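## Task

Arrange the nests so that plate E10 is in N1, plate E07 in N2 and plate E01 in N3. Each plate has to lie flat within its nest's locators, with its well A1 at the nest corner labelled A1. A plate that stays in place only because the robot holds it does not count. At the end, release everything and move the gripper away.

## Robot and tools

ROBOT. A single four-axis plate mover whose gripper always stays level. Its joints, base to tip: lift (0.000 to 0.550 m), shoulder (-2.000 to 2.000 rad), elbow (-2.800 to 2.800 rad), wrist yaw (-12.566 to 12.566 rad). If the elbow reading gets within 0.4 rad of zero, the arm may fold and fault. The commanded point, end_effector_position, lies midway between the two rubber pads, 2 to 3 cm back from the fingertips. The fingers point along the gripper's +x and close along its y.

SCENE. Frame origin is on the table top under the arm base; +z is up, and looking along +x, +y is to the left. Four nests form an arc around the robot; going clockwise seen from above they are N1, OUT, N2, N3. OUT starts empty and can serve as a parking spot. Plates are told apart only by their ID labels; well A1 is at the plate's cut-off corner. A loose object may occasionally get nudged by something.

TOOL execute_actions, argument "actions": a list holding one action, one wait, or nothing. An empty list just reports the state. An action is {"rows": [[...]], "steps": n}: up to 15 rows and up to 15 steps of 1/30 s (15 if omitted); one row per step, the last row repeating if rows run out. A wait is {"steps": n}, n up to 300, counted from the previous result, so thinking time is included. Optional "pictures" (true/false) controls whether images come back. A rejected call sends nothing.

A ROW is five numbers, each within [-1, 1]: dx, dy, dz, rz, opening. dx, dy, dz, rz are a target offset, in the gripper's own axes, measured from the gripper pose shown in the latest result that shows it (before any such result in a scene, and for later calls within one reply, from where the robot is when the action begins). Every row counts from that same base, not from the row before. Scale: 1.0 equals 0.6 m or 180 degrees. rz rotates about the gripper z, from +x toward +y. All-zero offsets are not a pause: they pull the hand back to the base pose. opening is absolute: +1 fully open (0.140 m), -1 closed (pads still 0.066 m apart). Full open to closed takes at least about 0.6 s.

TOOL move: argument "target" is one such row (same offsets, same base pose, opening sent at the start); "speed" is the path's top speed in m/s, 0.002 to 0.5, default 0.25, with turning capped at twice that in rad/s. It drives a straight path lasting 0.5 to 10 s (cut off at 10 s), rotating the short way. It does not avoid obstacles; the gripper may lag, wander and overshoot the speed, mostly near full reach. Faster contact hits harder, and a target deeper past the contact presses harder. The result adds a "move:" line: done (settled near target), off_target, moving, held or fault, plus limits (paced = the sent pose was clipped; held = some steps were blocked, after which the arm may surge). Distance from target is given.

TOOL wait: "seconds" from 0 to 10; the robot receives nothing new.

TOOL zoom_image: "camera" one of cam_head_left, cam_head_right, cam_high, cam_low, cam_wrist; "region" [x0, y0, x1, y1] in pixels of that camera's latest image, top-left origin, at most 504 by 504. All images are 504x504. Calibration (K, distortion, T_world_to_cam) is supplied per camera; fixed cameras may be off by a couple of degrees and under a centimetre; cam_wrist (fisheye) follows the joint readings.

TOOL finished_scene: "scene" is the number of the current scene; ends it irreversibly, grades it, and gives the next task. Replying without any tool call ends everything.

CONTROL. Each step the command is clipped to within 70 mm and 16 degrees of the measured pose, then joints follow via damped inverse kinematics. After an action the arm only continues to the last clipped pose, so long moves need checking and repeating. Because offsets come from the measured pose, repeating a small push into something rigid does not press harder, but into something yielding it does. Joints share speed and acceleration limits and stop together when reversed. No steps are kept back in this setup; results come when the action ends. A "Hand target" line shows where the controller is driving now.

RESULT LINES. State gives end_effector_position (m) and end_effector_quat_wxyz in the scene frame; reported position can be off, more at long reach. Joint positions: lift, shoulder, elbow, wrist yaw, then pad gap (m). grip_measured is the finger opening on the command scale, possibly biased by about 1 mm throughout a scene. "pose unreachable" means the clearance check altered or blocked the command; HELD marks steps where it did. To hold a plate, command about 0.04 below grip_measured (less for a lighter grip); pads give roughly 18 N each, and a fast close can squeeze harder or even bounce open.

FAULTS AND CARE. If contact torque reaches a joint's load limit (lift 54.6 N, shoulder 8.19 N m, elbow 4.09 N m, wrist yaw 1.36 N m, carried weight included) the arm halts for 10 seconds and the rest of the call is dropped. Holding loads heats motors; a MOTOR HOT line appears from 85 °C and at 100 °C an OVER-TEMPERATURE FAULT brakes the arm until it cools. Avoid any stop. A drop of a few millimetres while placing is fine; longer falls fail. Never knock or place anything off the table. Avoid slips, slams, hard hits and heavy pushing; the final arrangement must remain stable after release.

Each tool is called after "Request:" by a JSON object that holds its "fn" and its "kwargs", one argument or row to a line.

## Session

Request:
{"fn": "execute_actions", "kwargs": {
  "actions": []
}}

Scene clock: 0.00 s of 12600.00 s.
end_effector_position=(+0.6987, +0.1012, +0.3796) grip_measured=+1.00 end_effector_quat_wxyz=(+0.905, +0.000, +0.000, -0.425)
Joint positions: [ 0.375  0.803  2.37  -4.051  0.14 ]
Motor temperatures (°C, as the motors report them): [21 18 17 19]
Hand target: +0.699, +0.101, +0.380; +0.905, +0.000, +0.000, -0.425

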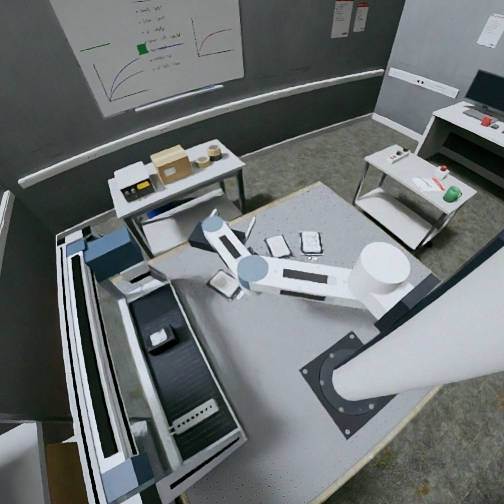

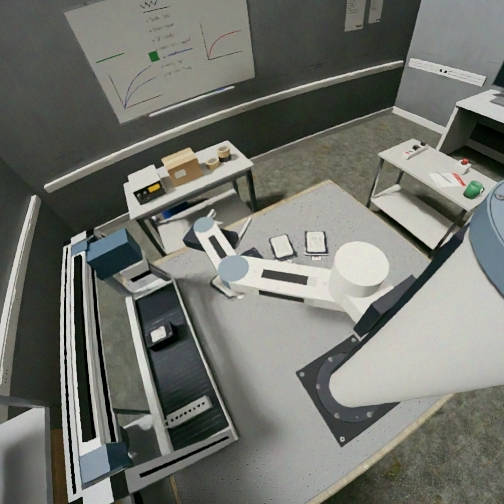

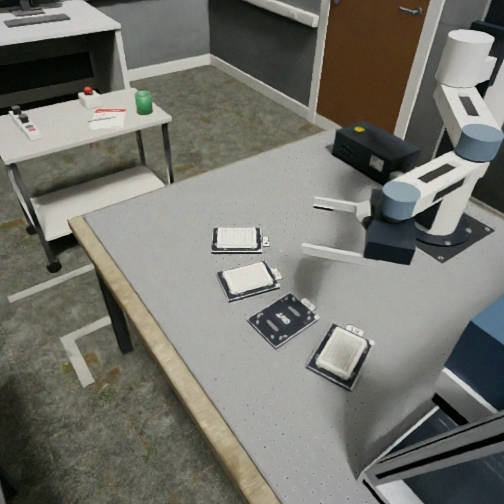

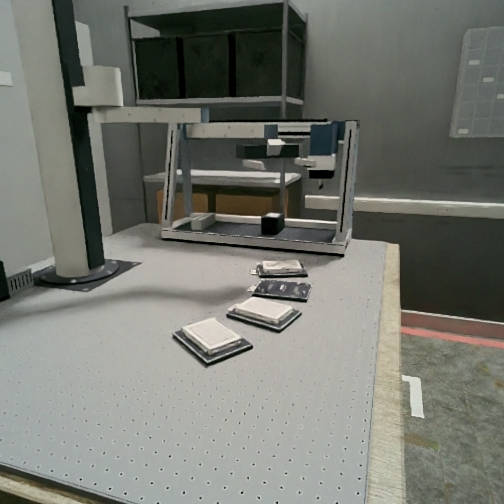

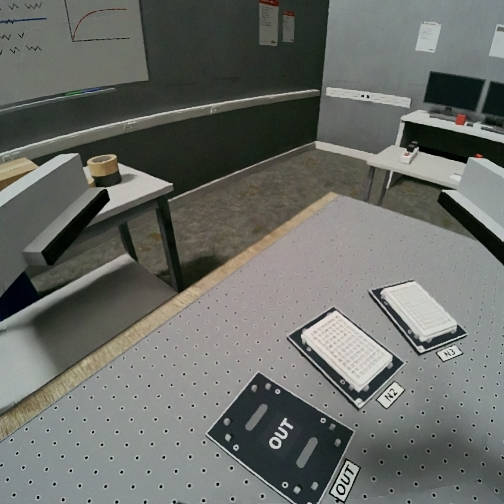

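Request:
{"fn": "zoom_image", "kwargs": {
  "camera": "cam_high",
  "region": [200, 210, 390, 400]
}}

Request:
{"fn": "zoom_image", "kwargs": {
  "camera": "cam_wrist",
  "region": [200, 270, 480, 504]
}}

Request:
{"fn": "zoom_image", "kwargs": {
  "camera": "cam_low",
  "region": [160, 240, 330, 380]
}}

Region (200, 210, 390, 400) of cam_high's 504x504 image, scaled by 2.653, with more detail than that image has.

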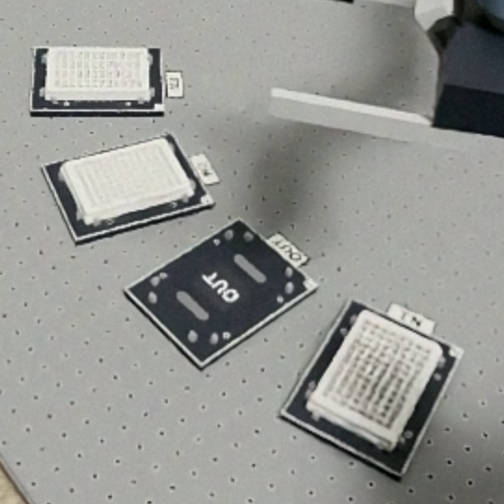

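Region (200, 270, 480, 504) of cam_wrist's 504x504 image, scaled by 1.800, with more detail than that image has; it fills the top 421 rows of this view, and the rest is white.

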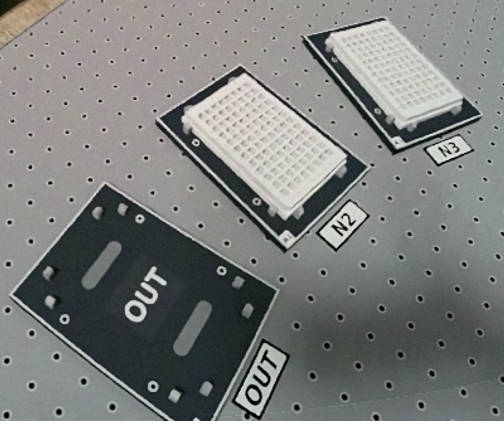

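Region (160, 240, 330, 380) of cam_low's 504x504 image, scaled by 2.965, with more detail than that image has; it fills the top 415 rows of this view, and the rest is white.

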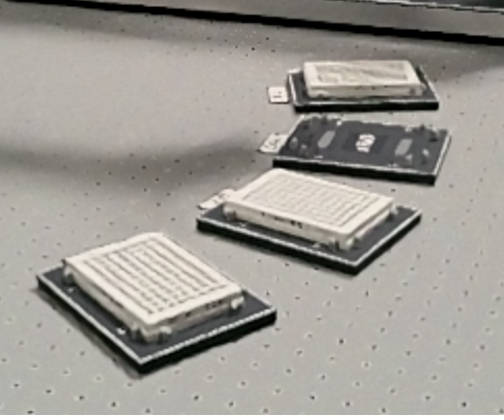

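Request:
{"fn": "zoom_image", "kwargs": {
  "camera": "cam_low",
  "region": [170, 290, 310, 370]
}}

Request:
{"fn": "zoom_image", "kwargs": {
  "camera": "cam_high",
  "region": [205, 220, 290, 305]
}}

Request:
{"fn": "zoom_image", "kwargs": {
  "camera": "cam_high",
  "region": [300, 315, 380, 395]
}}

Region (170, 290, 310, 370) of cam_low's 504x504 image, scaled by 3.600, with more detail than that image has; it fills the top 288 rows of this view, and the rest is white.

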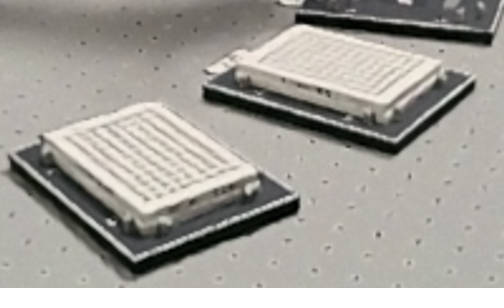

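Region (205, 220, 290, 305) of cam_high's 504x504 image, scaled by 5.929, with more detail than that image has.

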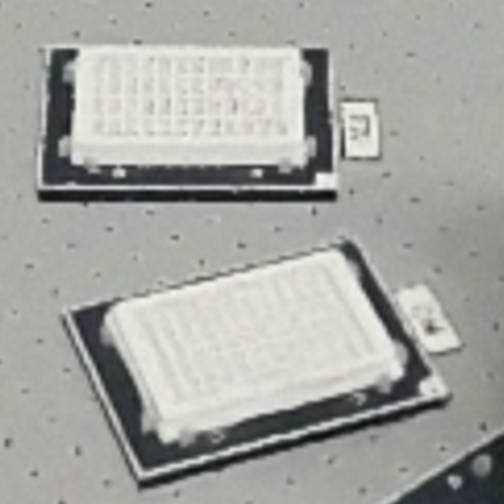

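Region (300, 315, 380, 395) of cam_high's 504x504 image, scaled by 6.300, with more detail than that image has.

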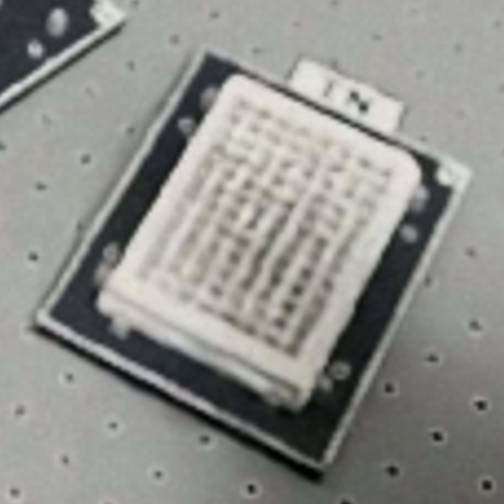

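Request:
{"fn": "move", "kwargs": {
  "target": [0.314,-0.80,-0.433,0.42,1],
  "speed": 0.4
}}

Scene clock: 40.57 s of 12600.00 s.
end_effector_position=(+0.4490, -0.3500, +0.1198) grip_measured=+1.00 end_effector_quat_wxyz=(+0.976, +0.000, +0.000, +0.219)
Joint positions: [ 0.115 -0.696  1.981 -0.845  0.14 ]
Motor temperatures (°C, as the motors report them): [21 18 17 19]
Hand target: +0.449, -0.350, +0.120; +0.976, +0.000, +0.000, +0.219
Off the commanded pose: 0.000 m, 0 deg.
After step 90, 35.30 s passed at rest.
move: done; limits=paced
camera_calibration (this result's frames):
cam_wrist: T_world_to_cam=[[0.42565, -0.904887, 0.00132717, -0.498943], [-0.54009, -0.255229, -0.801973, 0.237392], [0.726033, 0.340643, -0.597359, -0.0398105], [0, 0, 0, 1]] pos_world=[0.369492, -0.377337, 0.167263]

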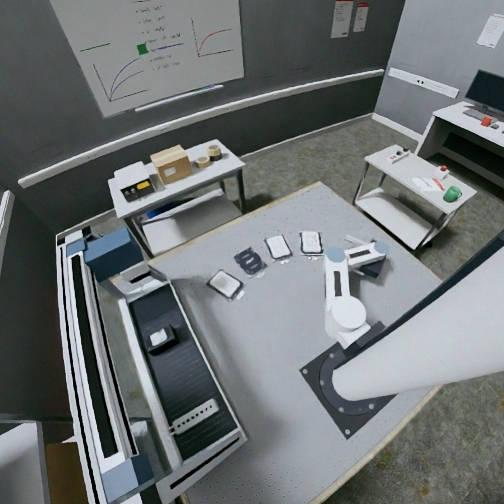

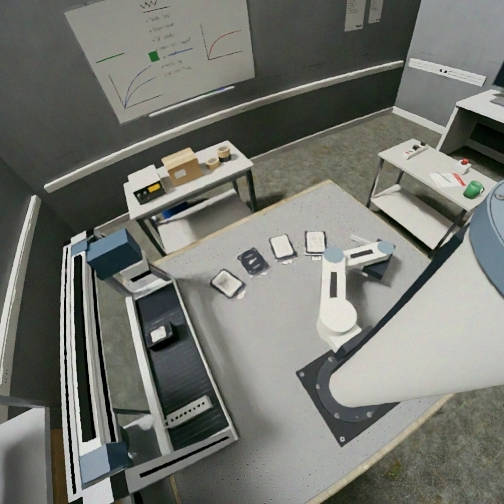

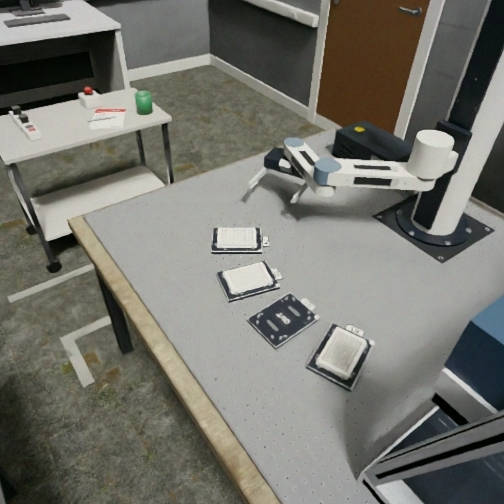

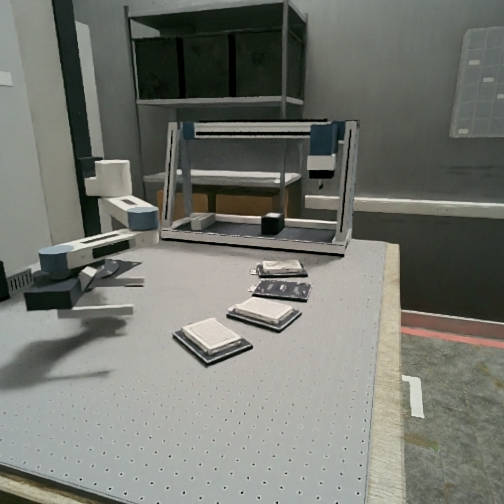

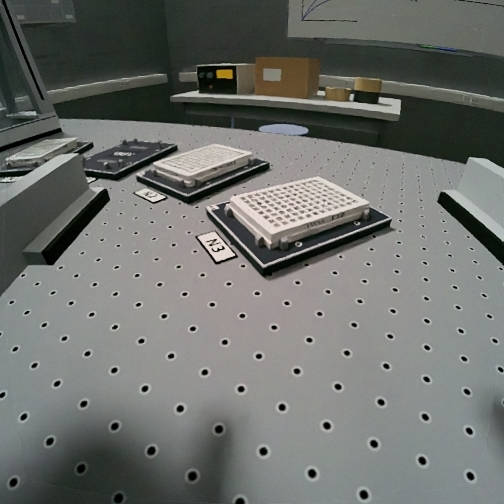

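Request:
{"fn": "zoom_image", "kwargs": {
  "camera": "cam_wrist",
  "region": [130, 130, 400, 290]
}}

Request:
{"fn": "zoom_image", "kwargs": {
  "camera": "cam_wrist",
  "region": [150, 140, 280, 210]
}}

Region (130, 130, 400, 290) of cam_wrist's 504x504 image, scaled by 1.867, with more detail than that image has; it fills the top 299 rows of this view, and the rest is white.

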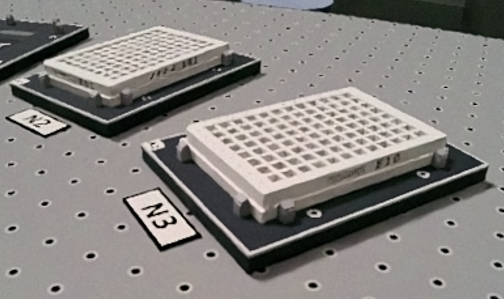

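Region (150, 140, 280, 210) of cam_wrist's 504x504 image, scaled by 3.877, with more detail than that image has; it fills the top 271 rows of this view, and the rest is white.

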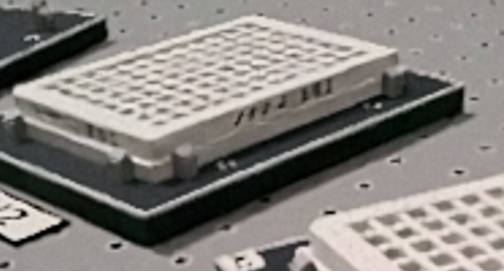

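Request:
{"fn": "move", "kwargs": {
  "target": [0.107,0.102,0,-0.302,1],
  "speed": 0.4
}}

Request:
{"fn": "zoom_image", "kwargs": {
  "camera": "cam_wrist",
  "region": [130, 130, 380, 380]
}}

Scene clock: 54.70 s of 12600.00 s.
end_effector_position=(+0.4811, -0.2672, +0.1198) grip_measured=+1.00 end_effector_quat_wxyz=(+0.968, +0.000, +0.000, -0.251)
Joint positions: [ 0.115  0.075  1.087 -1.669  0.14 ]
Motor temperatures (°C, as the motors report them): [21 18 17 19]
Hand target: +0.481, -0.267, +0.120; +0.968, +0.000, +0.000, -0.251
Off the commanded pose: 0.000 m, 0 deg.
After step 90, 9.50 s passed at rest.
move: done
camera_calibration (this result's frames):
cam_wrist: T_world_to_cam=[[-0.486889, -0.873463, 0.00132717, 0.00981313], [-0.52229, 0.289918, -0.801973, 0.412949], [0.700109, -0.391165, -0.597359, -0.274393], [0, 0, 0, 1]] pos_world=[0.412562, -0.218483, 0.167249]

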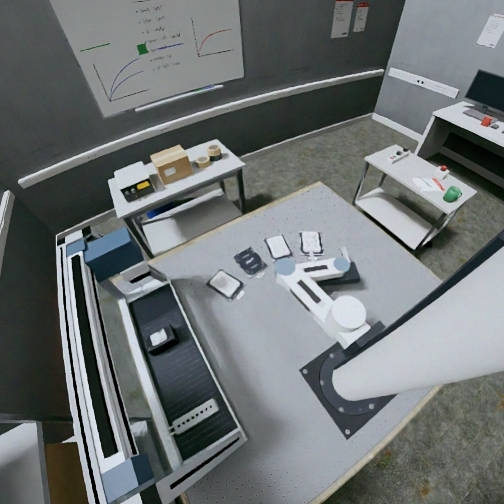

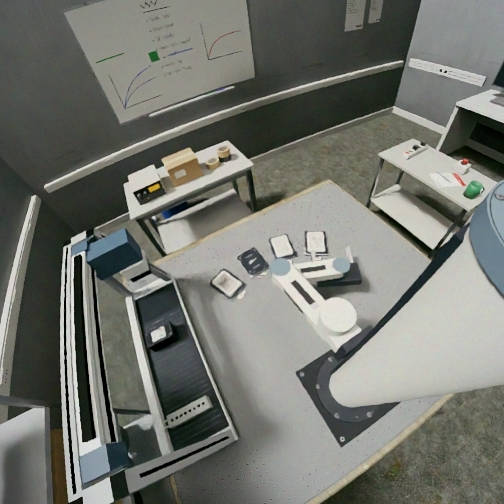

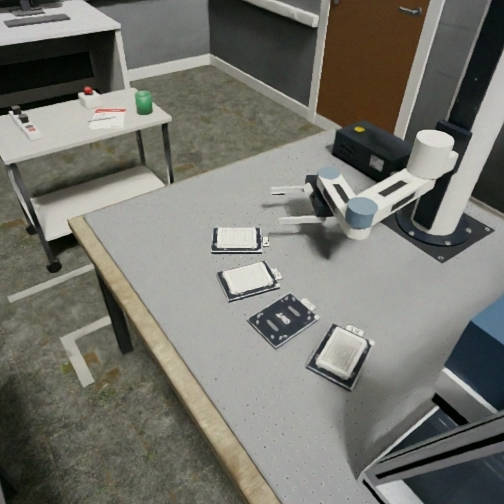

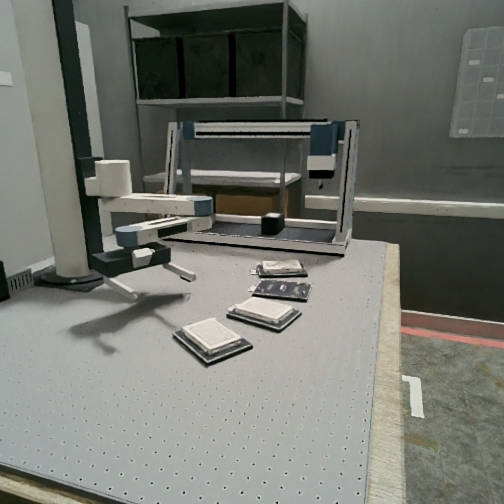

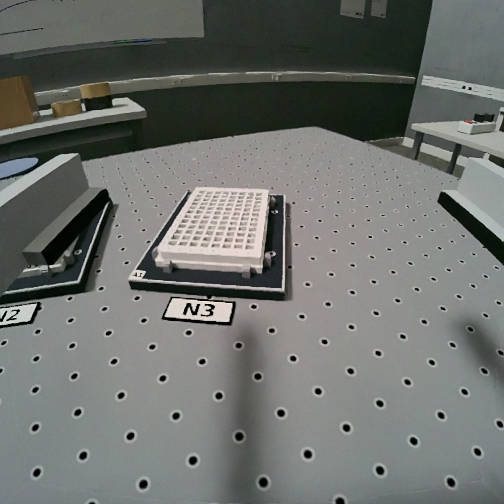

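Region (130, 130, 380, 380) of cam_wrist's 504x504 image, scaled by 2.016, with more detail than that image has.

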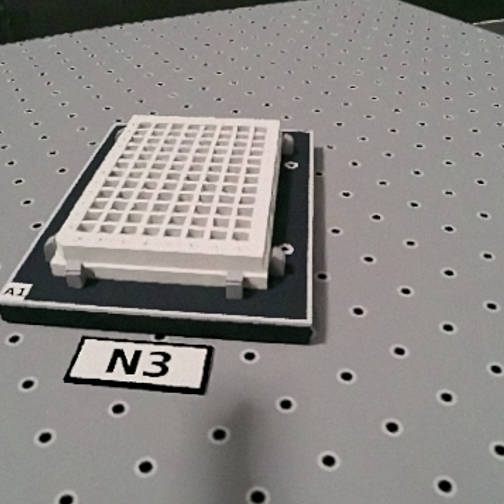

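Request:
{"fn": "zoom_image", "kwargs": {
  "camera": "cam_wrist",
  "region": [125, 170, 295, 305]
}}

Region (125, 170, 295, 305) of cam_wrist's 504x504 image, scaled by 2.965, with more detail than that image has; it fills the top 400 rows of this view, and the rest is white.

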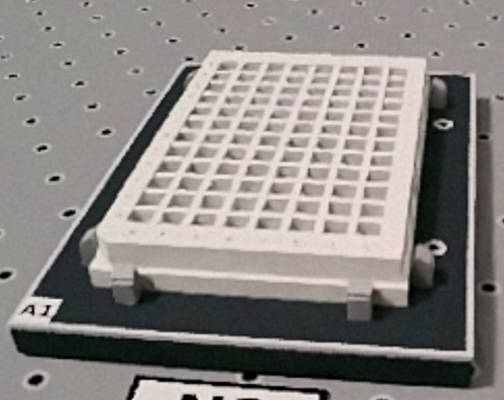

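Request:
{"fn": "move", "kwargs": {
  "target": [0.142,0.078,0,-0.028,1],
  "speed": 0.4
}}

Scene clock: 84.87 s of 12600.00 s.
end_effector_position=(+0.5785, -0.2676, +0.1198) grip_measured=+1.00 end_effector_quat_wxyz=(+0.956, +0.000, +0.000, -0.293)
Joint positions: [ 0.115  0.181  1.44  -2.216  0.14 ]
Motor temperatures (°C, as the motors report them): [21 18 17 19]
Hand target: +0.578, -0.268, +0.120; +0.956, +0.000, +0.000, -0.293
Off the commanded pose: 0.000 m, 0 deg.
After step 90, 26.40 s passed at rest.
move: done
camera_calibration (this result's frames):
cam_wrist: T_world_to_cam=[[-0.561242, -0.82765, 0.00132717, 0.112107], [-0.495003, 0.334383, -0.801973, 0.460021], [0.663309, -0.450758, -0.597359, -0.337344], [0, 0, 0, 1]] pos_world=[0.514395, -0.213098, 0.16726]

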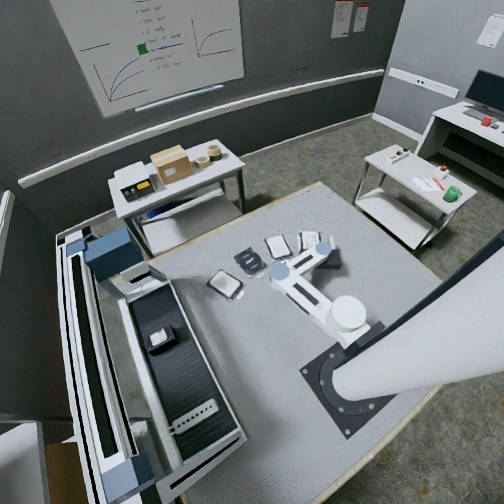

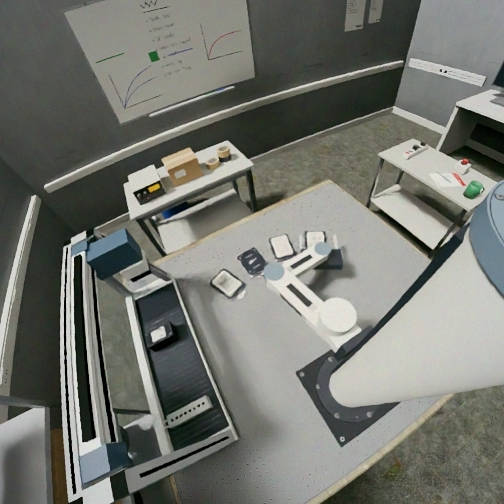

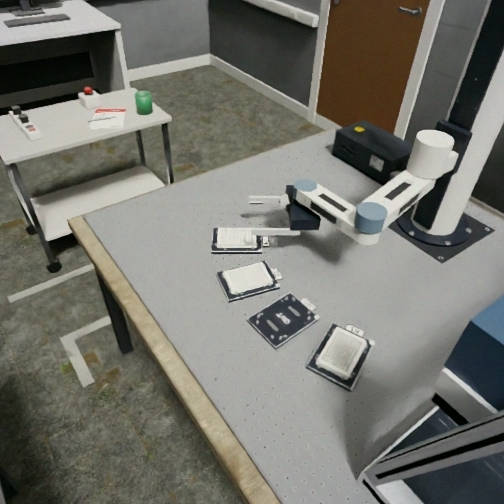

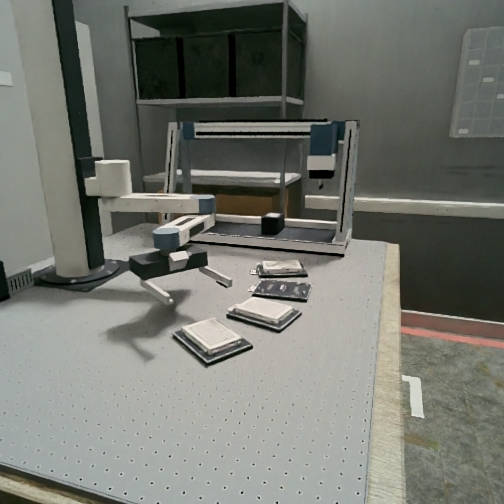

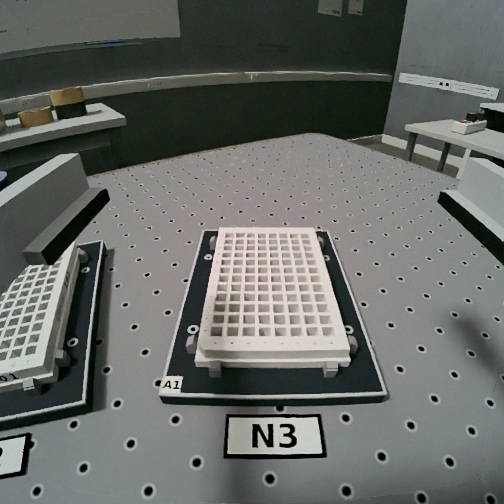

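Request:
{"fn": "move", "kwargs": {
  "target": [-0.049,0.257,0,0.106,1],
  "speed": 0.4
}}

Request:
{"fn": "move", "kwargs": {
  "target": [-0.045,0.263,0,0.106,1],
  "speed": 0.4
}}

Request:
{"fn": "move", "kwargs": {
  "target": [-0.045,0.263,0,0.106,1],
  "speed": 0.4
}}

Scene clock: 97.33 s of 12600.00 s.
end_effector_position=(+0.6406, -0.1232, +0.1198) grip_measured=+1.00 end_effector_quat_wxyz=(+0.992, +0.000, +0.000, -0.130)
Joint positions: [ 0.115  0.511  1.427 -2.198  0.14 ]
Motor temperatures (°C, as the motors report them): [21 18 17 19]
Hand target: +0.641, -0.123, +0.120; +0.991, +0.000, +0.000, -0.130
Off the commanded pose: 0.000 m, 0 deg.
After step 90, 8.60 s passed at rest.
move: done
camera_calibration (this result's frames):
cam_wrist: T_world_to_cam=[[-0.25924, -0.965812, 0.00132717, 0.0559586], [-0.577214, 0.153832, -0.801973, 0.472923], [0.774351, -0.208669, -0.597359, -0.35479], [0, 0, 0, 1]] pos_world=[0.562216, -0.0927389, 0.16726]

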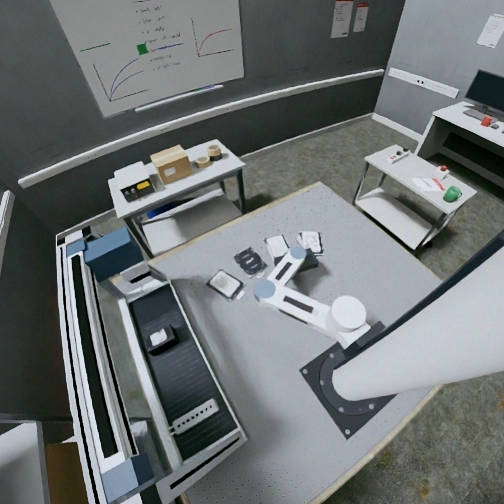

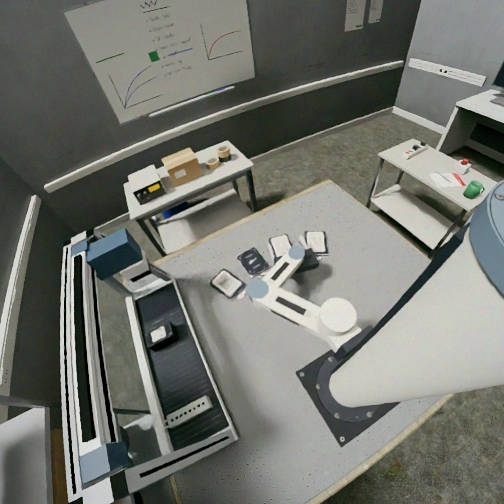

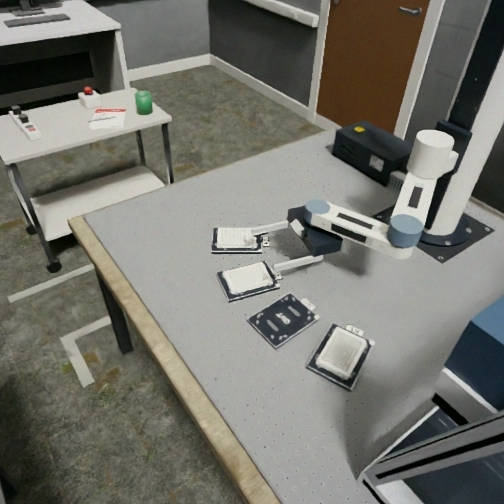

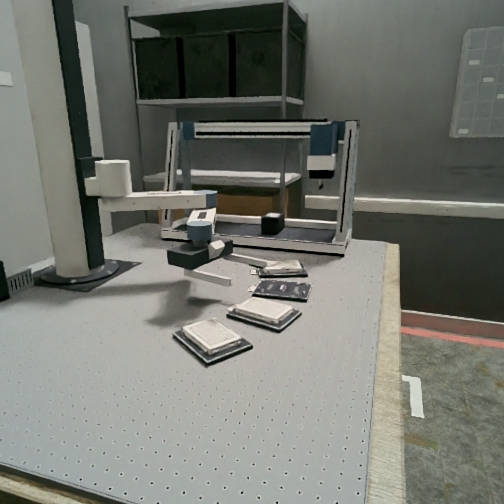

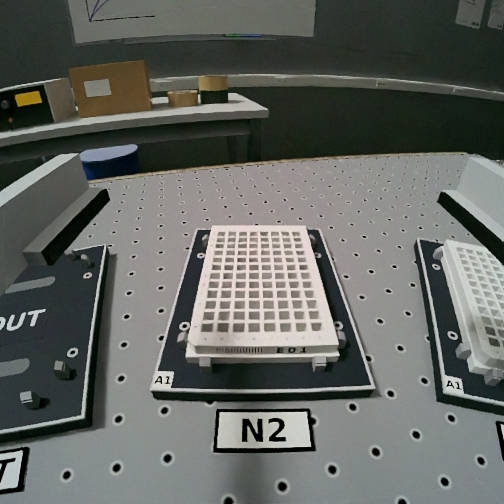

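Scene clock: 98.20 s of 12600.00 s.
end_effector_position=(+0.6553, +0.0364, +0.1198) grip_measured=+1.00 end_effector_quat_wxyz=(+0.999, +0.000, +0.000, +0.036)
Joint positions: [ 0.115  0.845  1.427 -2.199  0.14 ]
Motor temperatures (°C, as the motors report them): [21 18 17 19]
Hand target: +0.655, +0.036, +0.120; +0.999, +0.000, +0.000, +0.036
Off the commanded pose: 0.000 m, 0 deg.
move: done
camera_calibration (this result's frames):
cam_wrist: T_world_to_cam=[[0.0713586, -0.99745, 0.00132717, -0.00158303], [-0.595761, -0.0436884, -0.801973, 0.476182], [0.799986, 0.056437, -0.597359, -0.359293], [0, 0, 0, 1]] pos_world=[0.571233, 0.039502, 0.16726]

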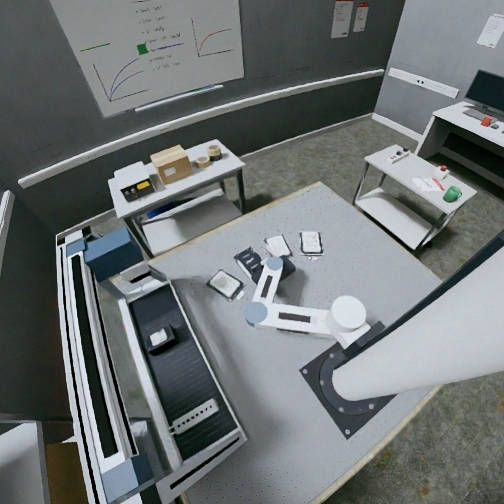

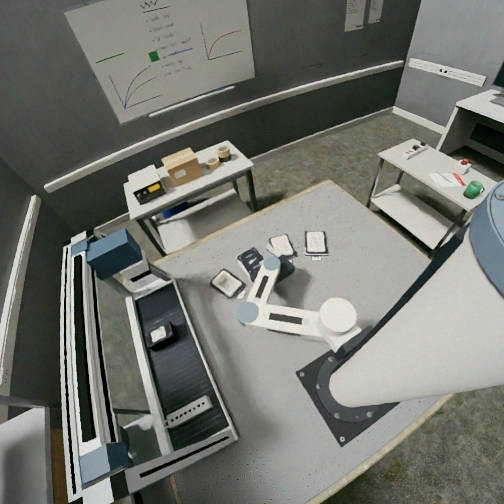

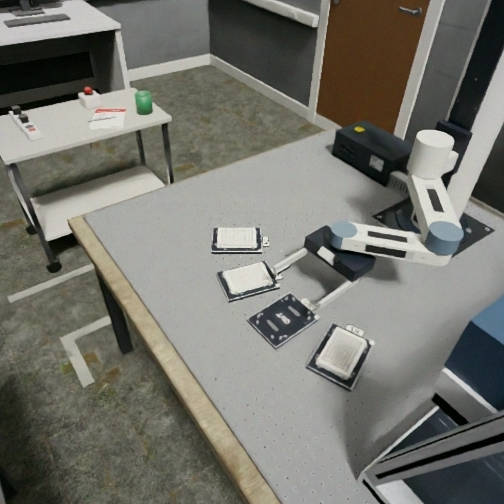

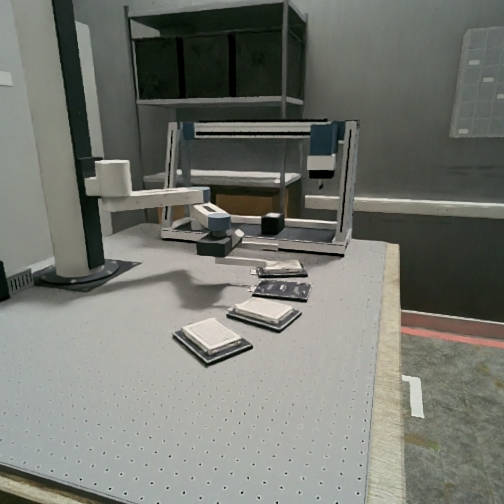

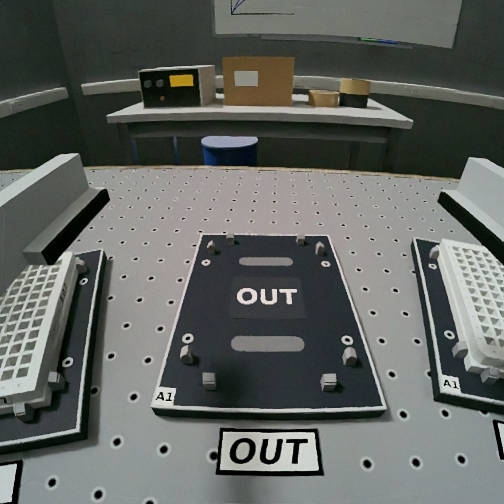

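Scene clock: 99.07 s of 12600.00 s.
end_effector_position=(+0.6169, +0.1920, +0.1198) grip_measured=+1.00 end_effector_quat_wxyz=(+0.979, +0.000, +0.000, +0.202)
Joint positions: [ 0.115  1.18   1.428 -2.201  0.14 ]
Motor temperatures (°C, as the motors report them): [21 18 17 19]
Hand target: +0.617, +0.192, +0.120; +0.979, +0.000, +0.000, +0.202
Off the commanded pose: 0.000 m, 0 deg.
move: done
camera_calibration (this result's frames):
cam_wrist: T_world_to_cam=[[0.394084, -0.919073, 0.00132717, -0.0577705], [-0.548598, -0.236389, -0.801973, 0.468002], [0.737385, 0.315317, -0.597359, -0.348435], [0, 0, 0, 1]] pos_world=[0.536443, 0.167403, 0.167261]

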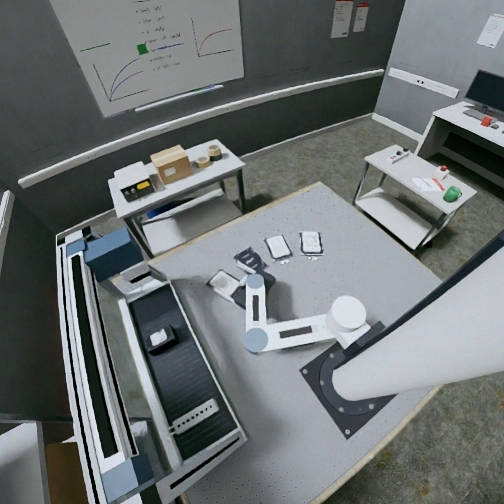

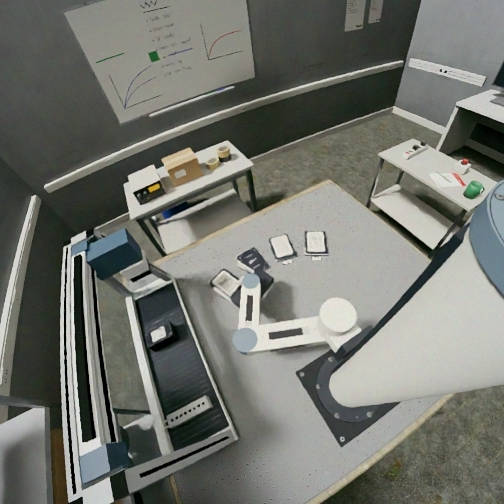

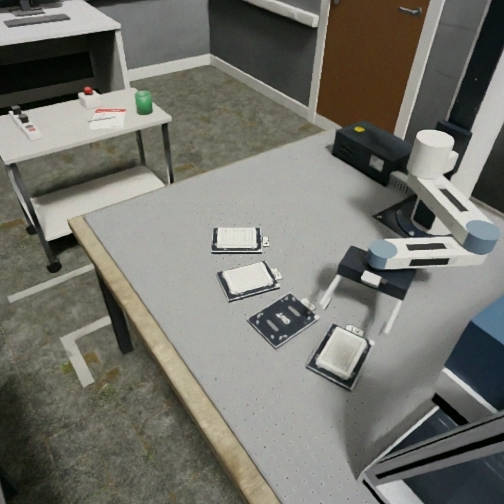

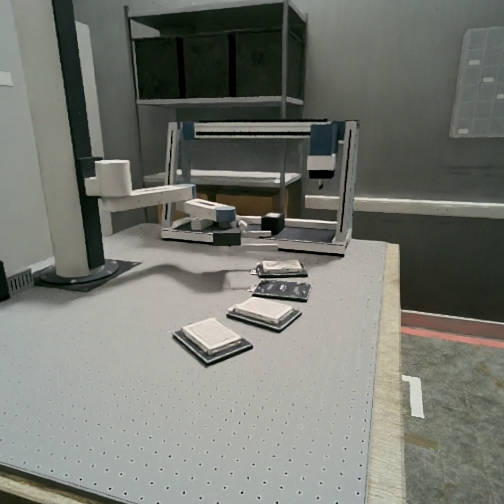

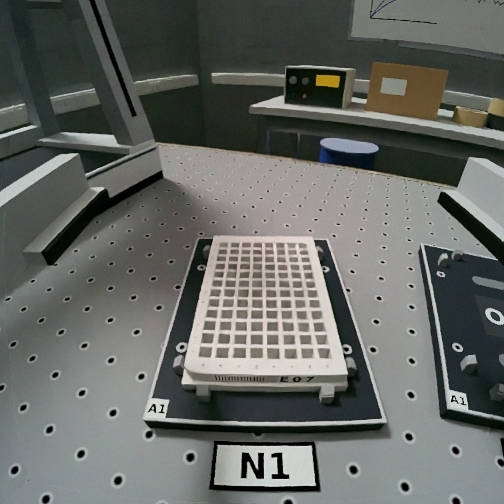

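Request:
{"fn": "move", "kwargs": {
  "target": [0.09,0.0023,-0.1,-0.005,0.2],
  "speed": 0.2
}}

Request:
{"fn": "zoom_image", "kwargs": {
  "camera": "cam_low",
  "region": [220, 225, 330, 295]
}}

Scene clock: 118.37 s of 12600.00 s.
end_effector_position=(+0.6660, +0.2146, +0.0597) grip_measured=+0.20 end_effector_quat_wxyz=(+0.981, +0.000, +0.000, +0.194)
Joint positions: [ 0.055  1.062  1.725 -2.396  0.11 ]
Motor temperatures (°C, as the motors report them): [21 18 17 19]
Hand target: +0.666, +0.215, +0.060; +0.981, +0.000, +0.000, +0.194
Off the commanded pose: 0.000 m, 0 deg.
After step 90, 15.53 s passed at rest.
move: done
camera_calibration (this result's frames):
cam_wrist: T_world_to_cam=[[0.379914, -0.925021, 0.00132717, -0.0455154], [-0.552166, -0.22793, -0.801973, 0.452689], [0.742144, 0.303948, -0.597359, -0.428359], [0, 0, 0, 1]] pos_world=[0.585155, 0.191277, 0.10722]

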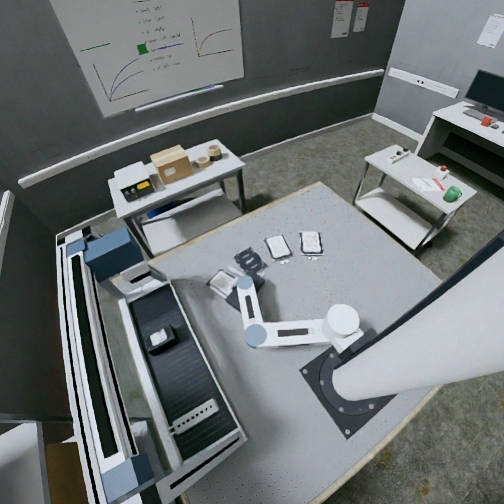

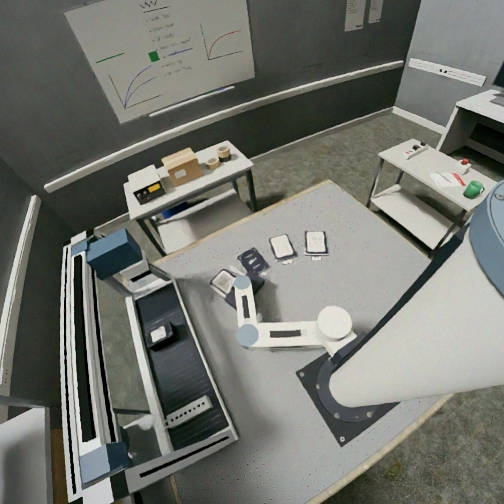

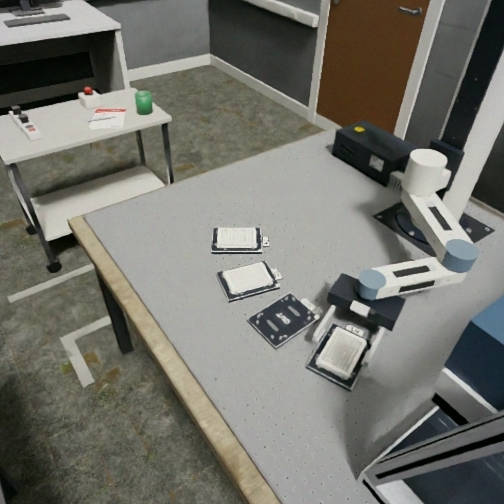

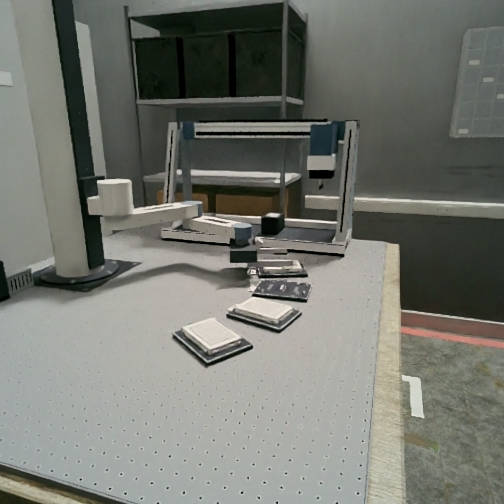

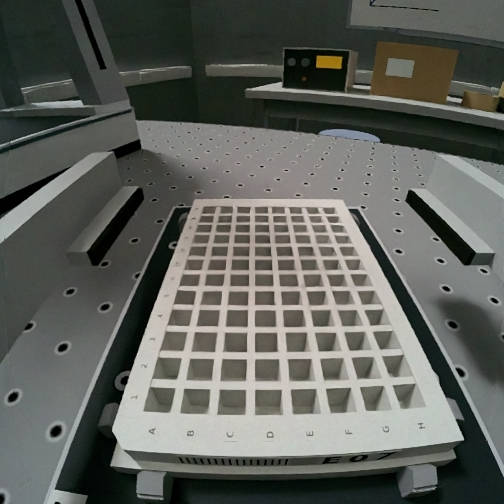

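Region (220, 225, 330, 295) of cam_low's 504x504 image, scaled by 4.582, with more detail than that image has; it fills the top 321 rows of this view, and the rest is white.

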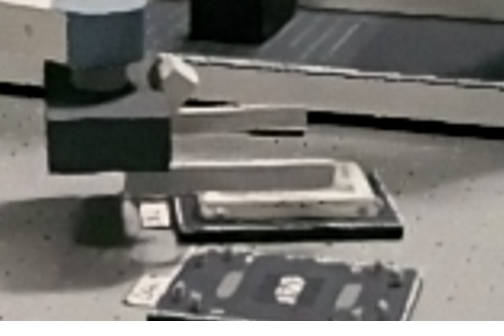

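Request:
{"fn": "move", "kwargs": {
  "target": [0,0,-0.051,-0.003,0.2],
  "speed": 0.08
}}

Request:
{"fn": "move", "kwargs": {
  "target": [0,0,0,0,-0.4]
}}

Scene clock: 126.80 s of 12600.00 s.
end_effector_position=(+0.6660, +0.2145, +0.0291) grip_measured=+0.20 end_effector_quat_wxyz=(+0.982, +0.000, +0.000, +0.190)
Joint positions: [ 0.024  1.065  1.726 -2.409  0.11 ]
Motor temperatures (°C, as the motors report them): [21 18 17 19]
Hand target: +0.666, +0.215, +0.029; +0.982, +0.000, +0.000, +0.190
Off the commanded pose: 0.000 m, 0 deg.
After step 90, 4.70 s passed at rest.
move: done
camera_calibration (this result's frames):
cam_wrist: T_world_to_cam=[[0.371219, -0.928545, 0.00132717, -0.0389985], [-0.55428, -0.22274, -0.801973, 0.428402], [0.744963, 0.296972, -0.597359, -0.447032], [0, 0, 0, 1]] pos_world=[0.584954, 0.191966, 0.0765797]

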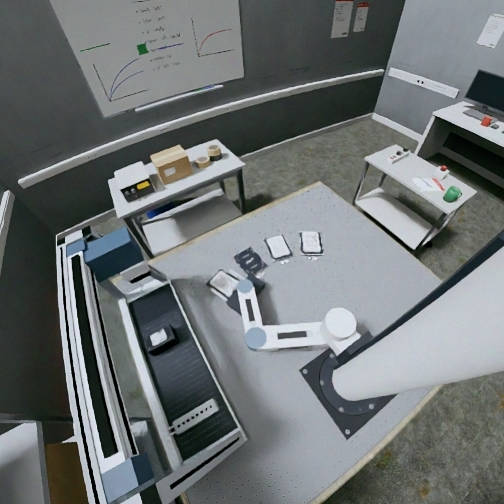

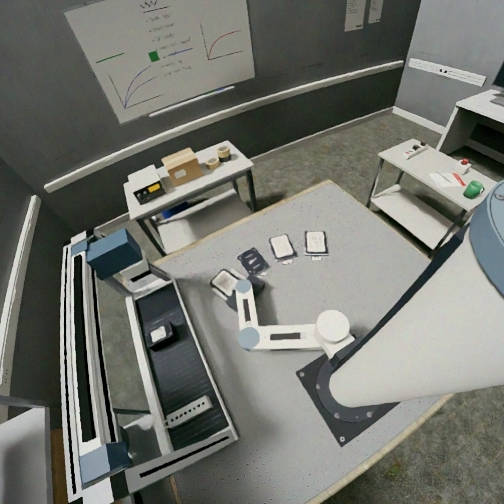

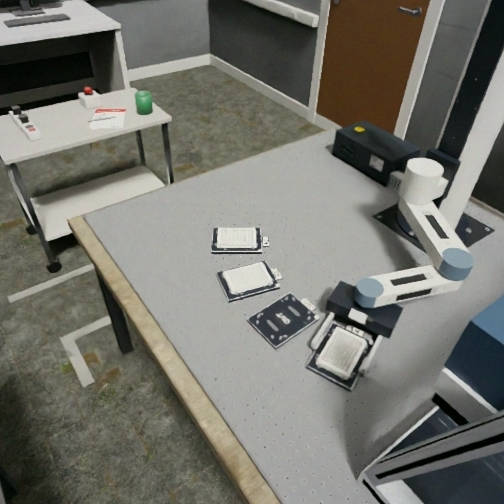

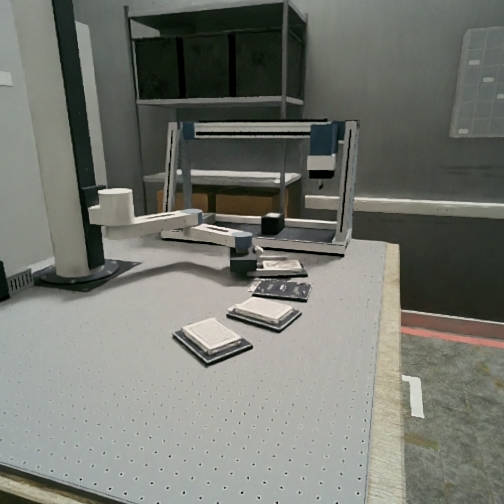

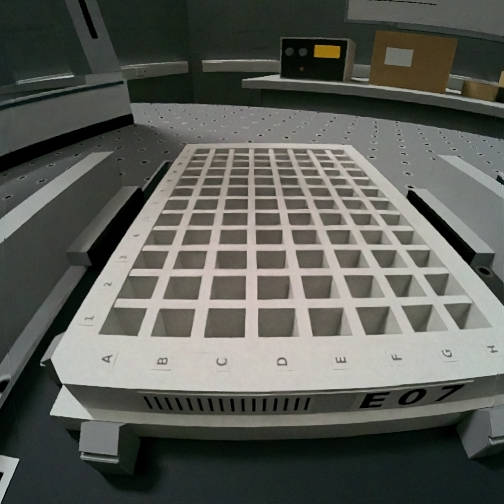

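Scene clock: 127.30 s of 12600.00 s.
end_effector_position=(+0.6660, +0.2146, +0.0291) grip_measured=-0.40 end_effector_quat_wxyz=(+0.982, +0.000, +0.000, +0.190)
Joint positions: [ 0.024  1.065  1.726 -2.409  0.088]
Motor temperatures (°C, as the motors report them): [21 18 17 19]
Hand target: +0.666, +0.215, +0.029; +0.982, +0.000, +0.000, +0.190
Off the commanded pose: 0.000 m, 0 deg.
move: done
camera_calibration (this result's frames):
cam_wrist: T_world_to_cam=[[0.371359, -0.928488, 0.00132717, -0.039077], [-0.554247, -0.222824, -0.801973, 0.4284], [0.744918, 0.297084, -0.597359, -0.44703], [0, 0, 0, 1]] pos_world=[0.584952, 0.191981, 0.0765798]

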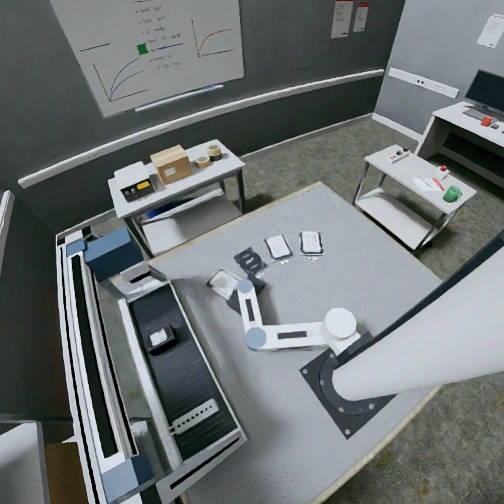

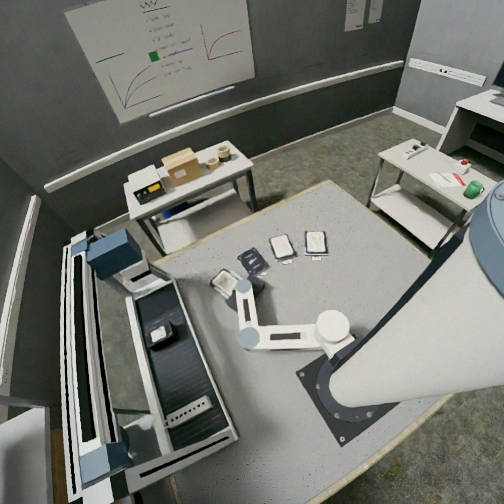

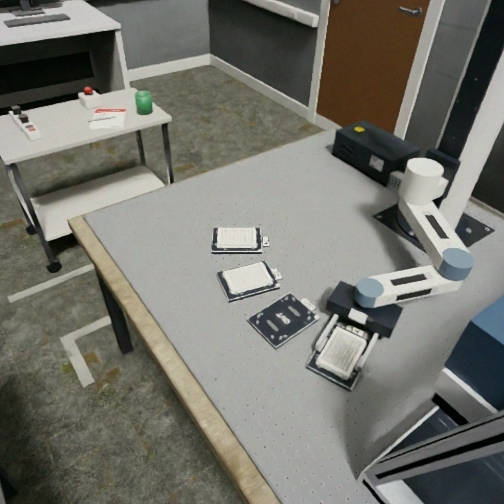

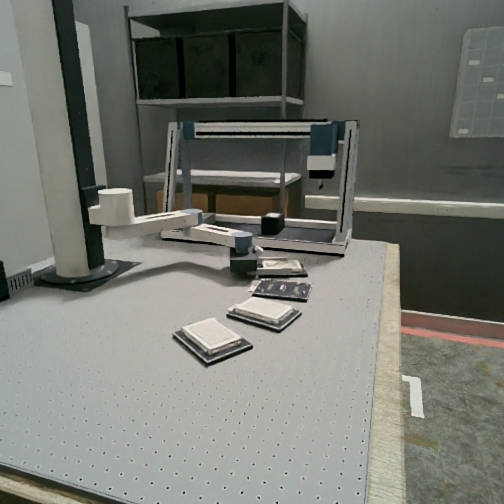

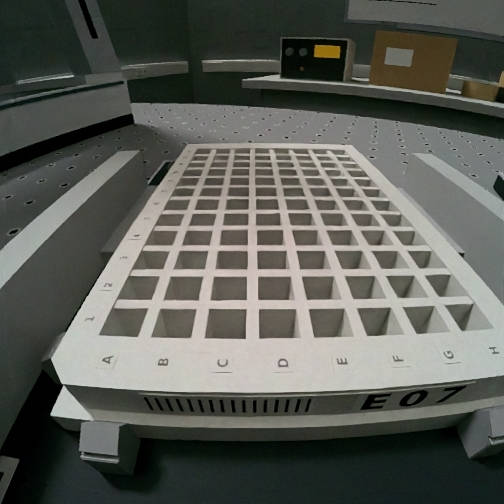

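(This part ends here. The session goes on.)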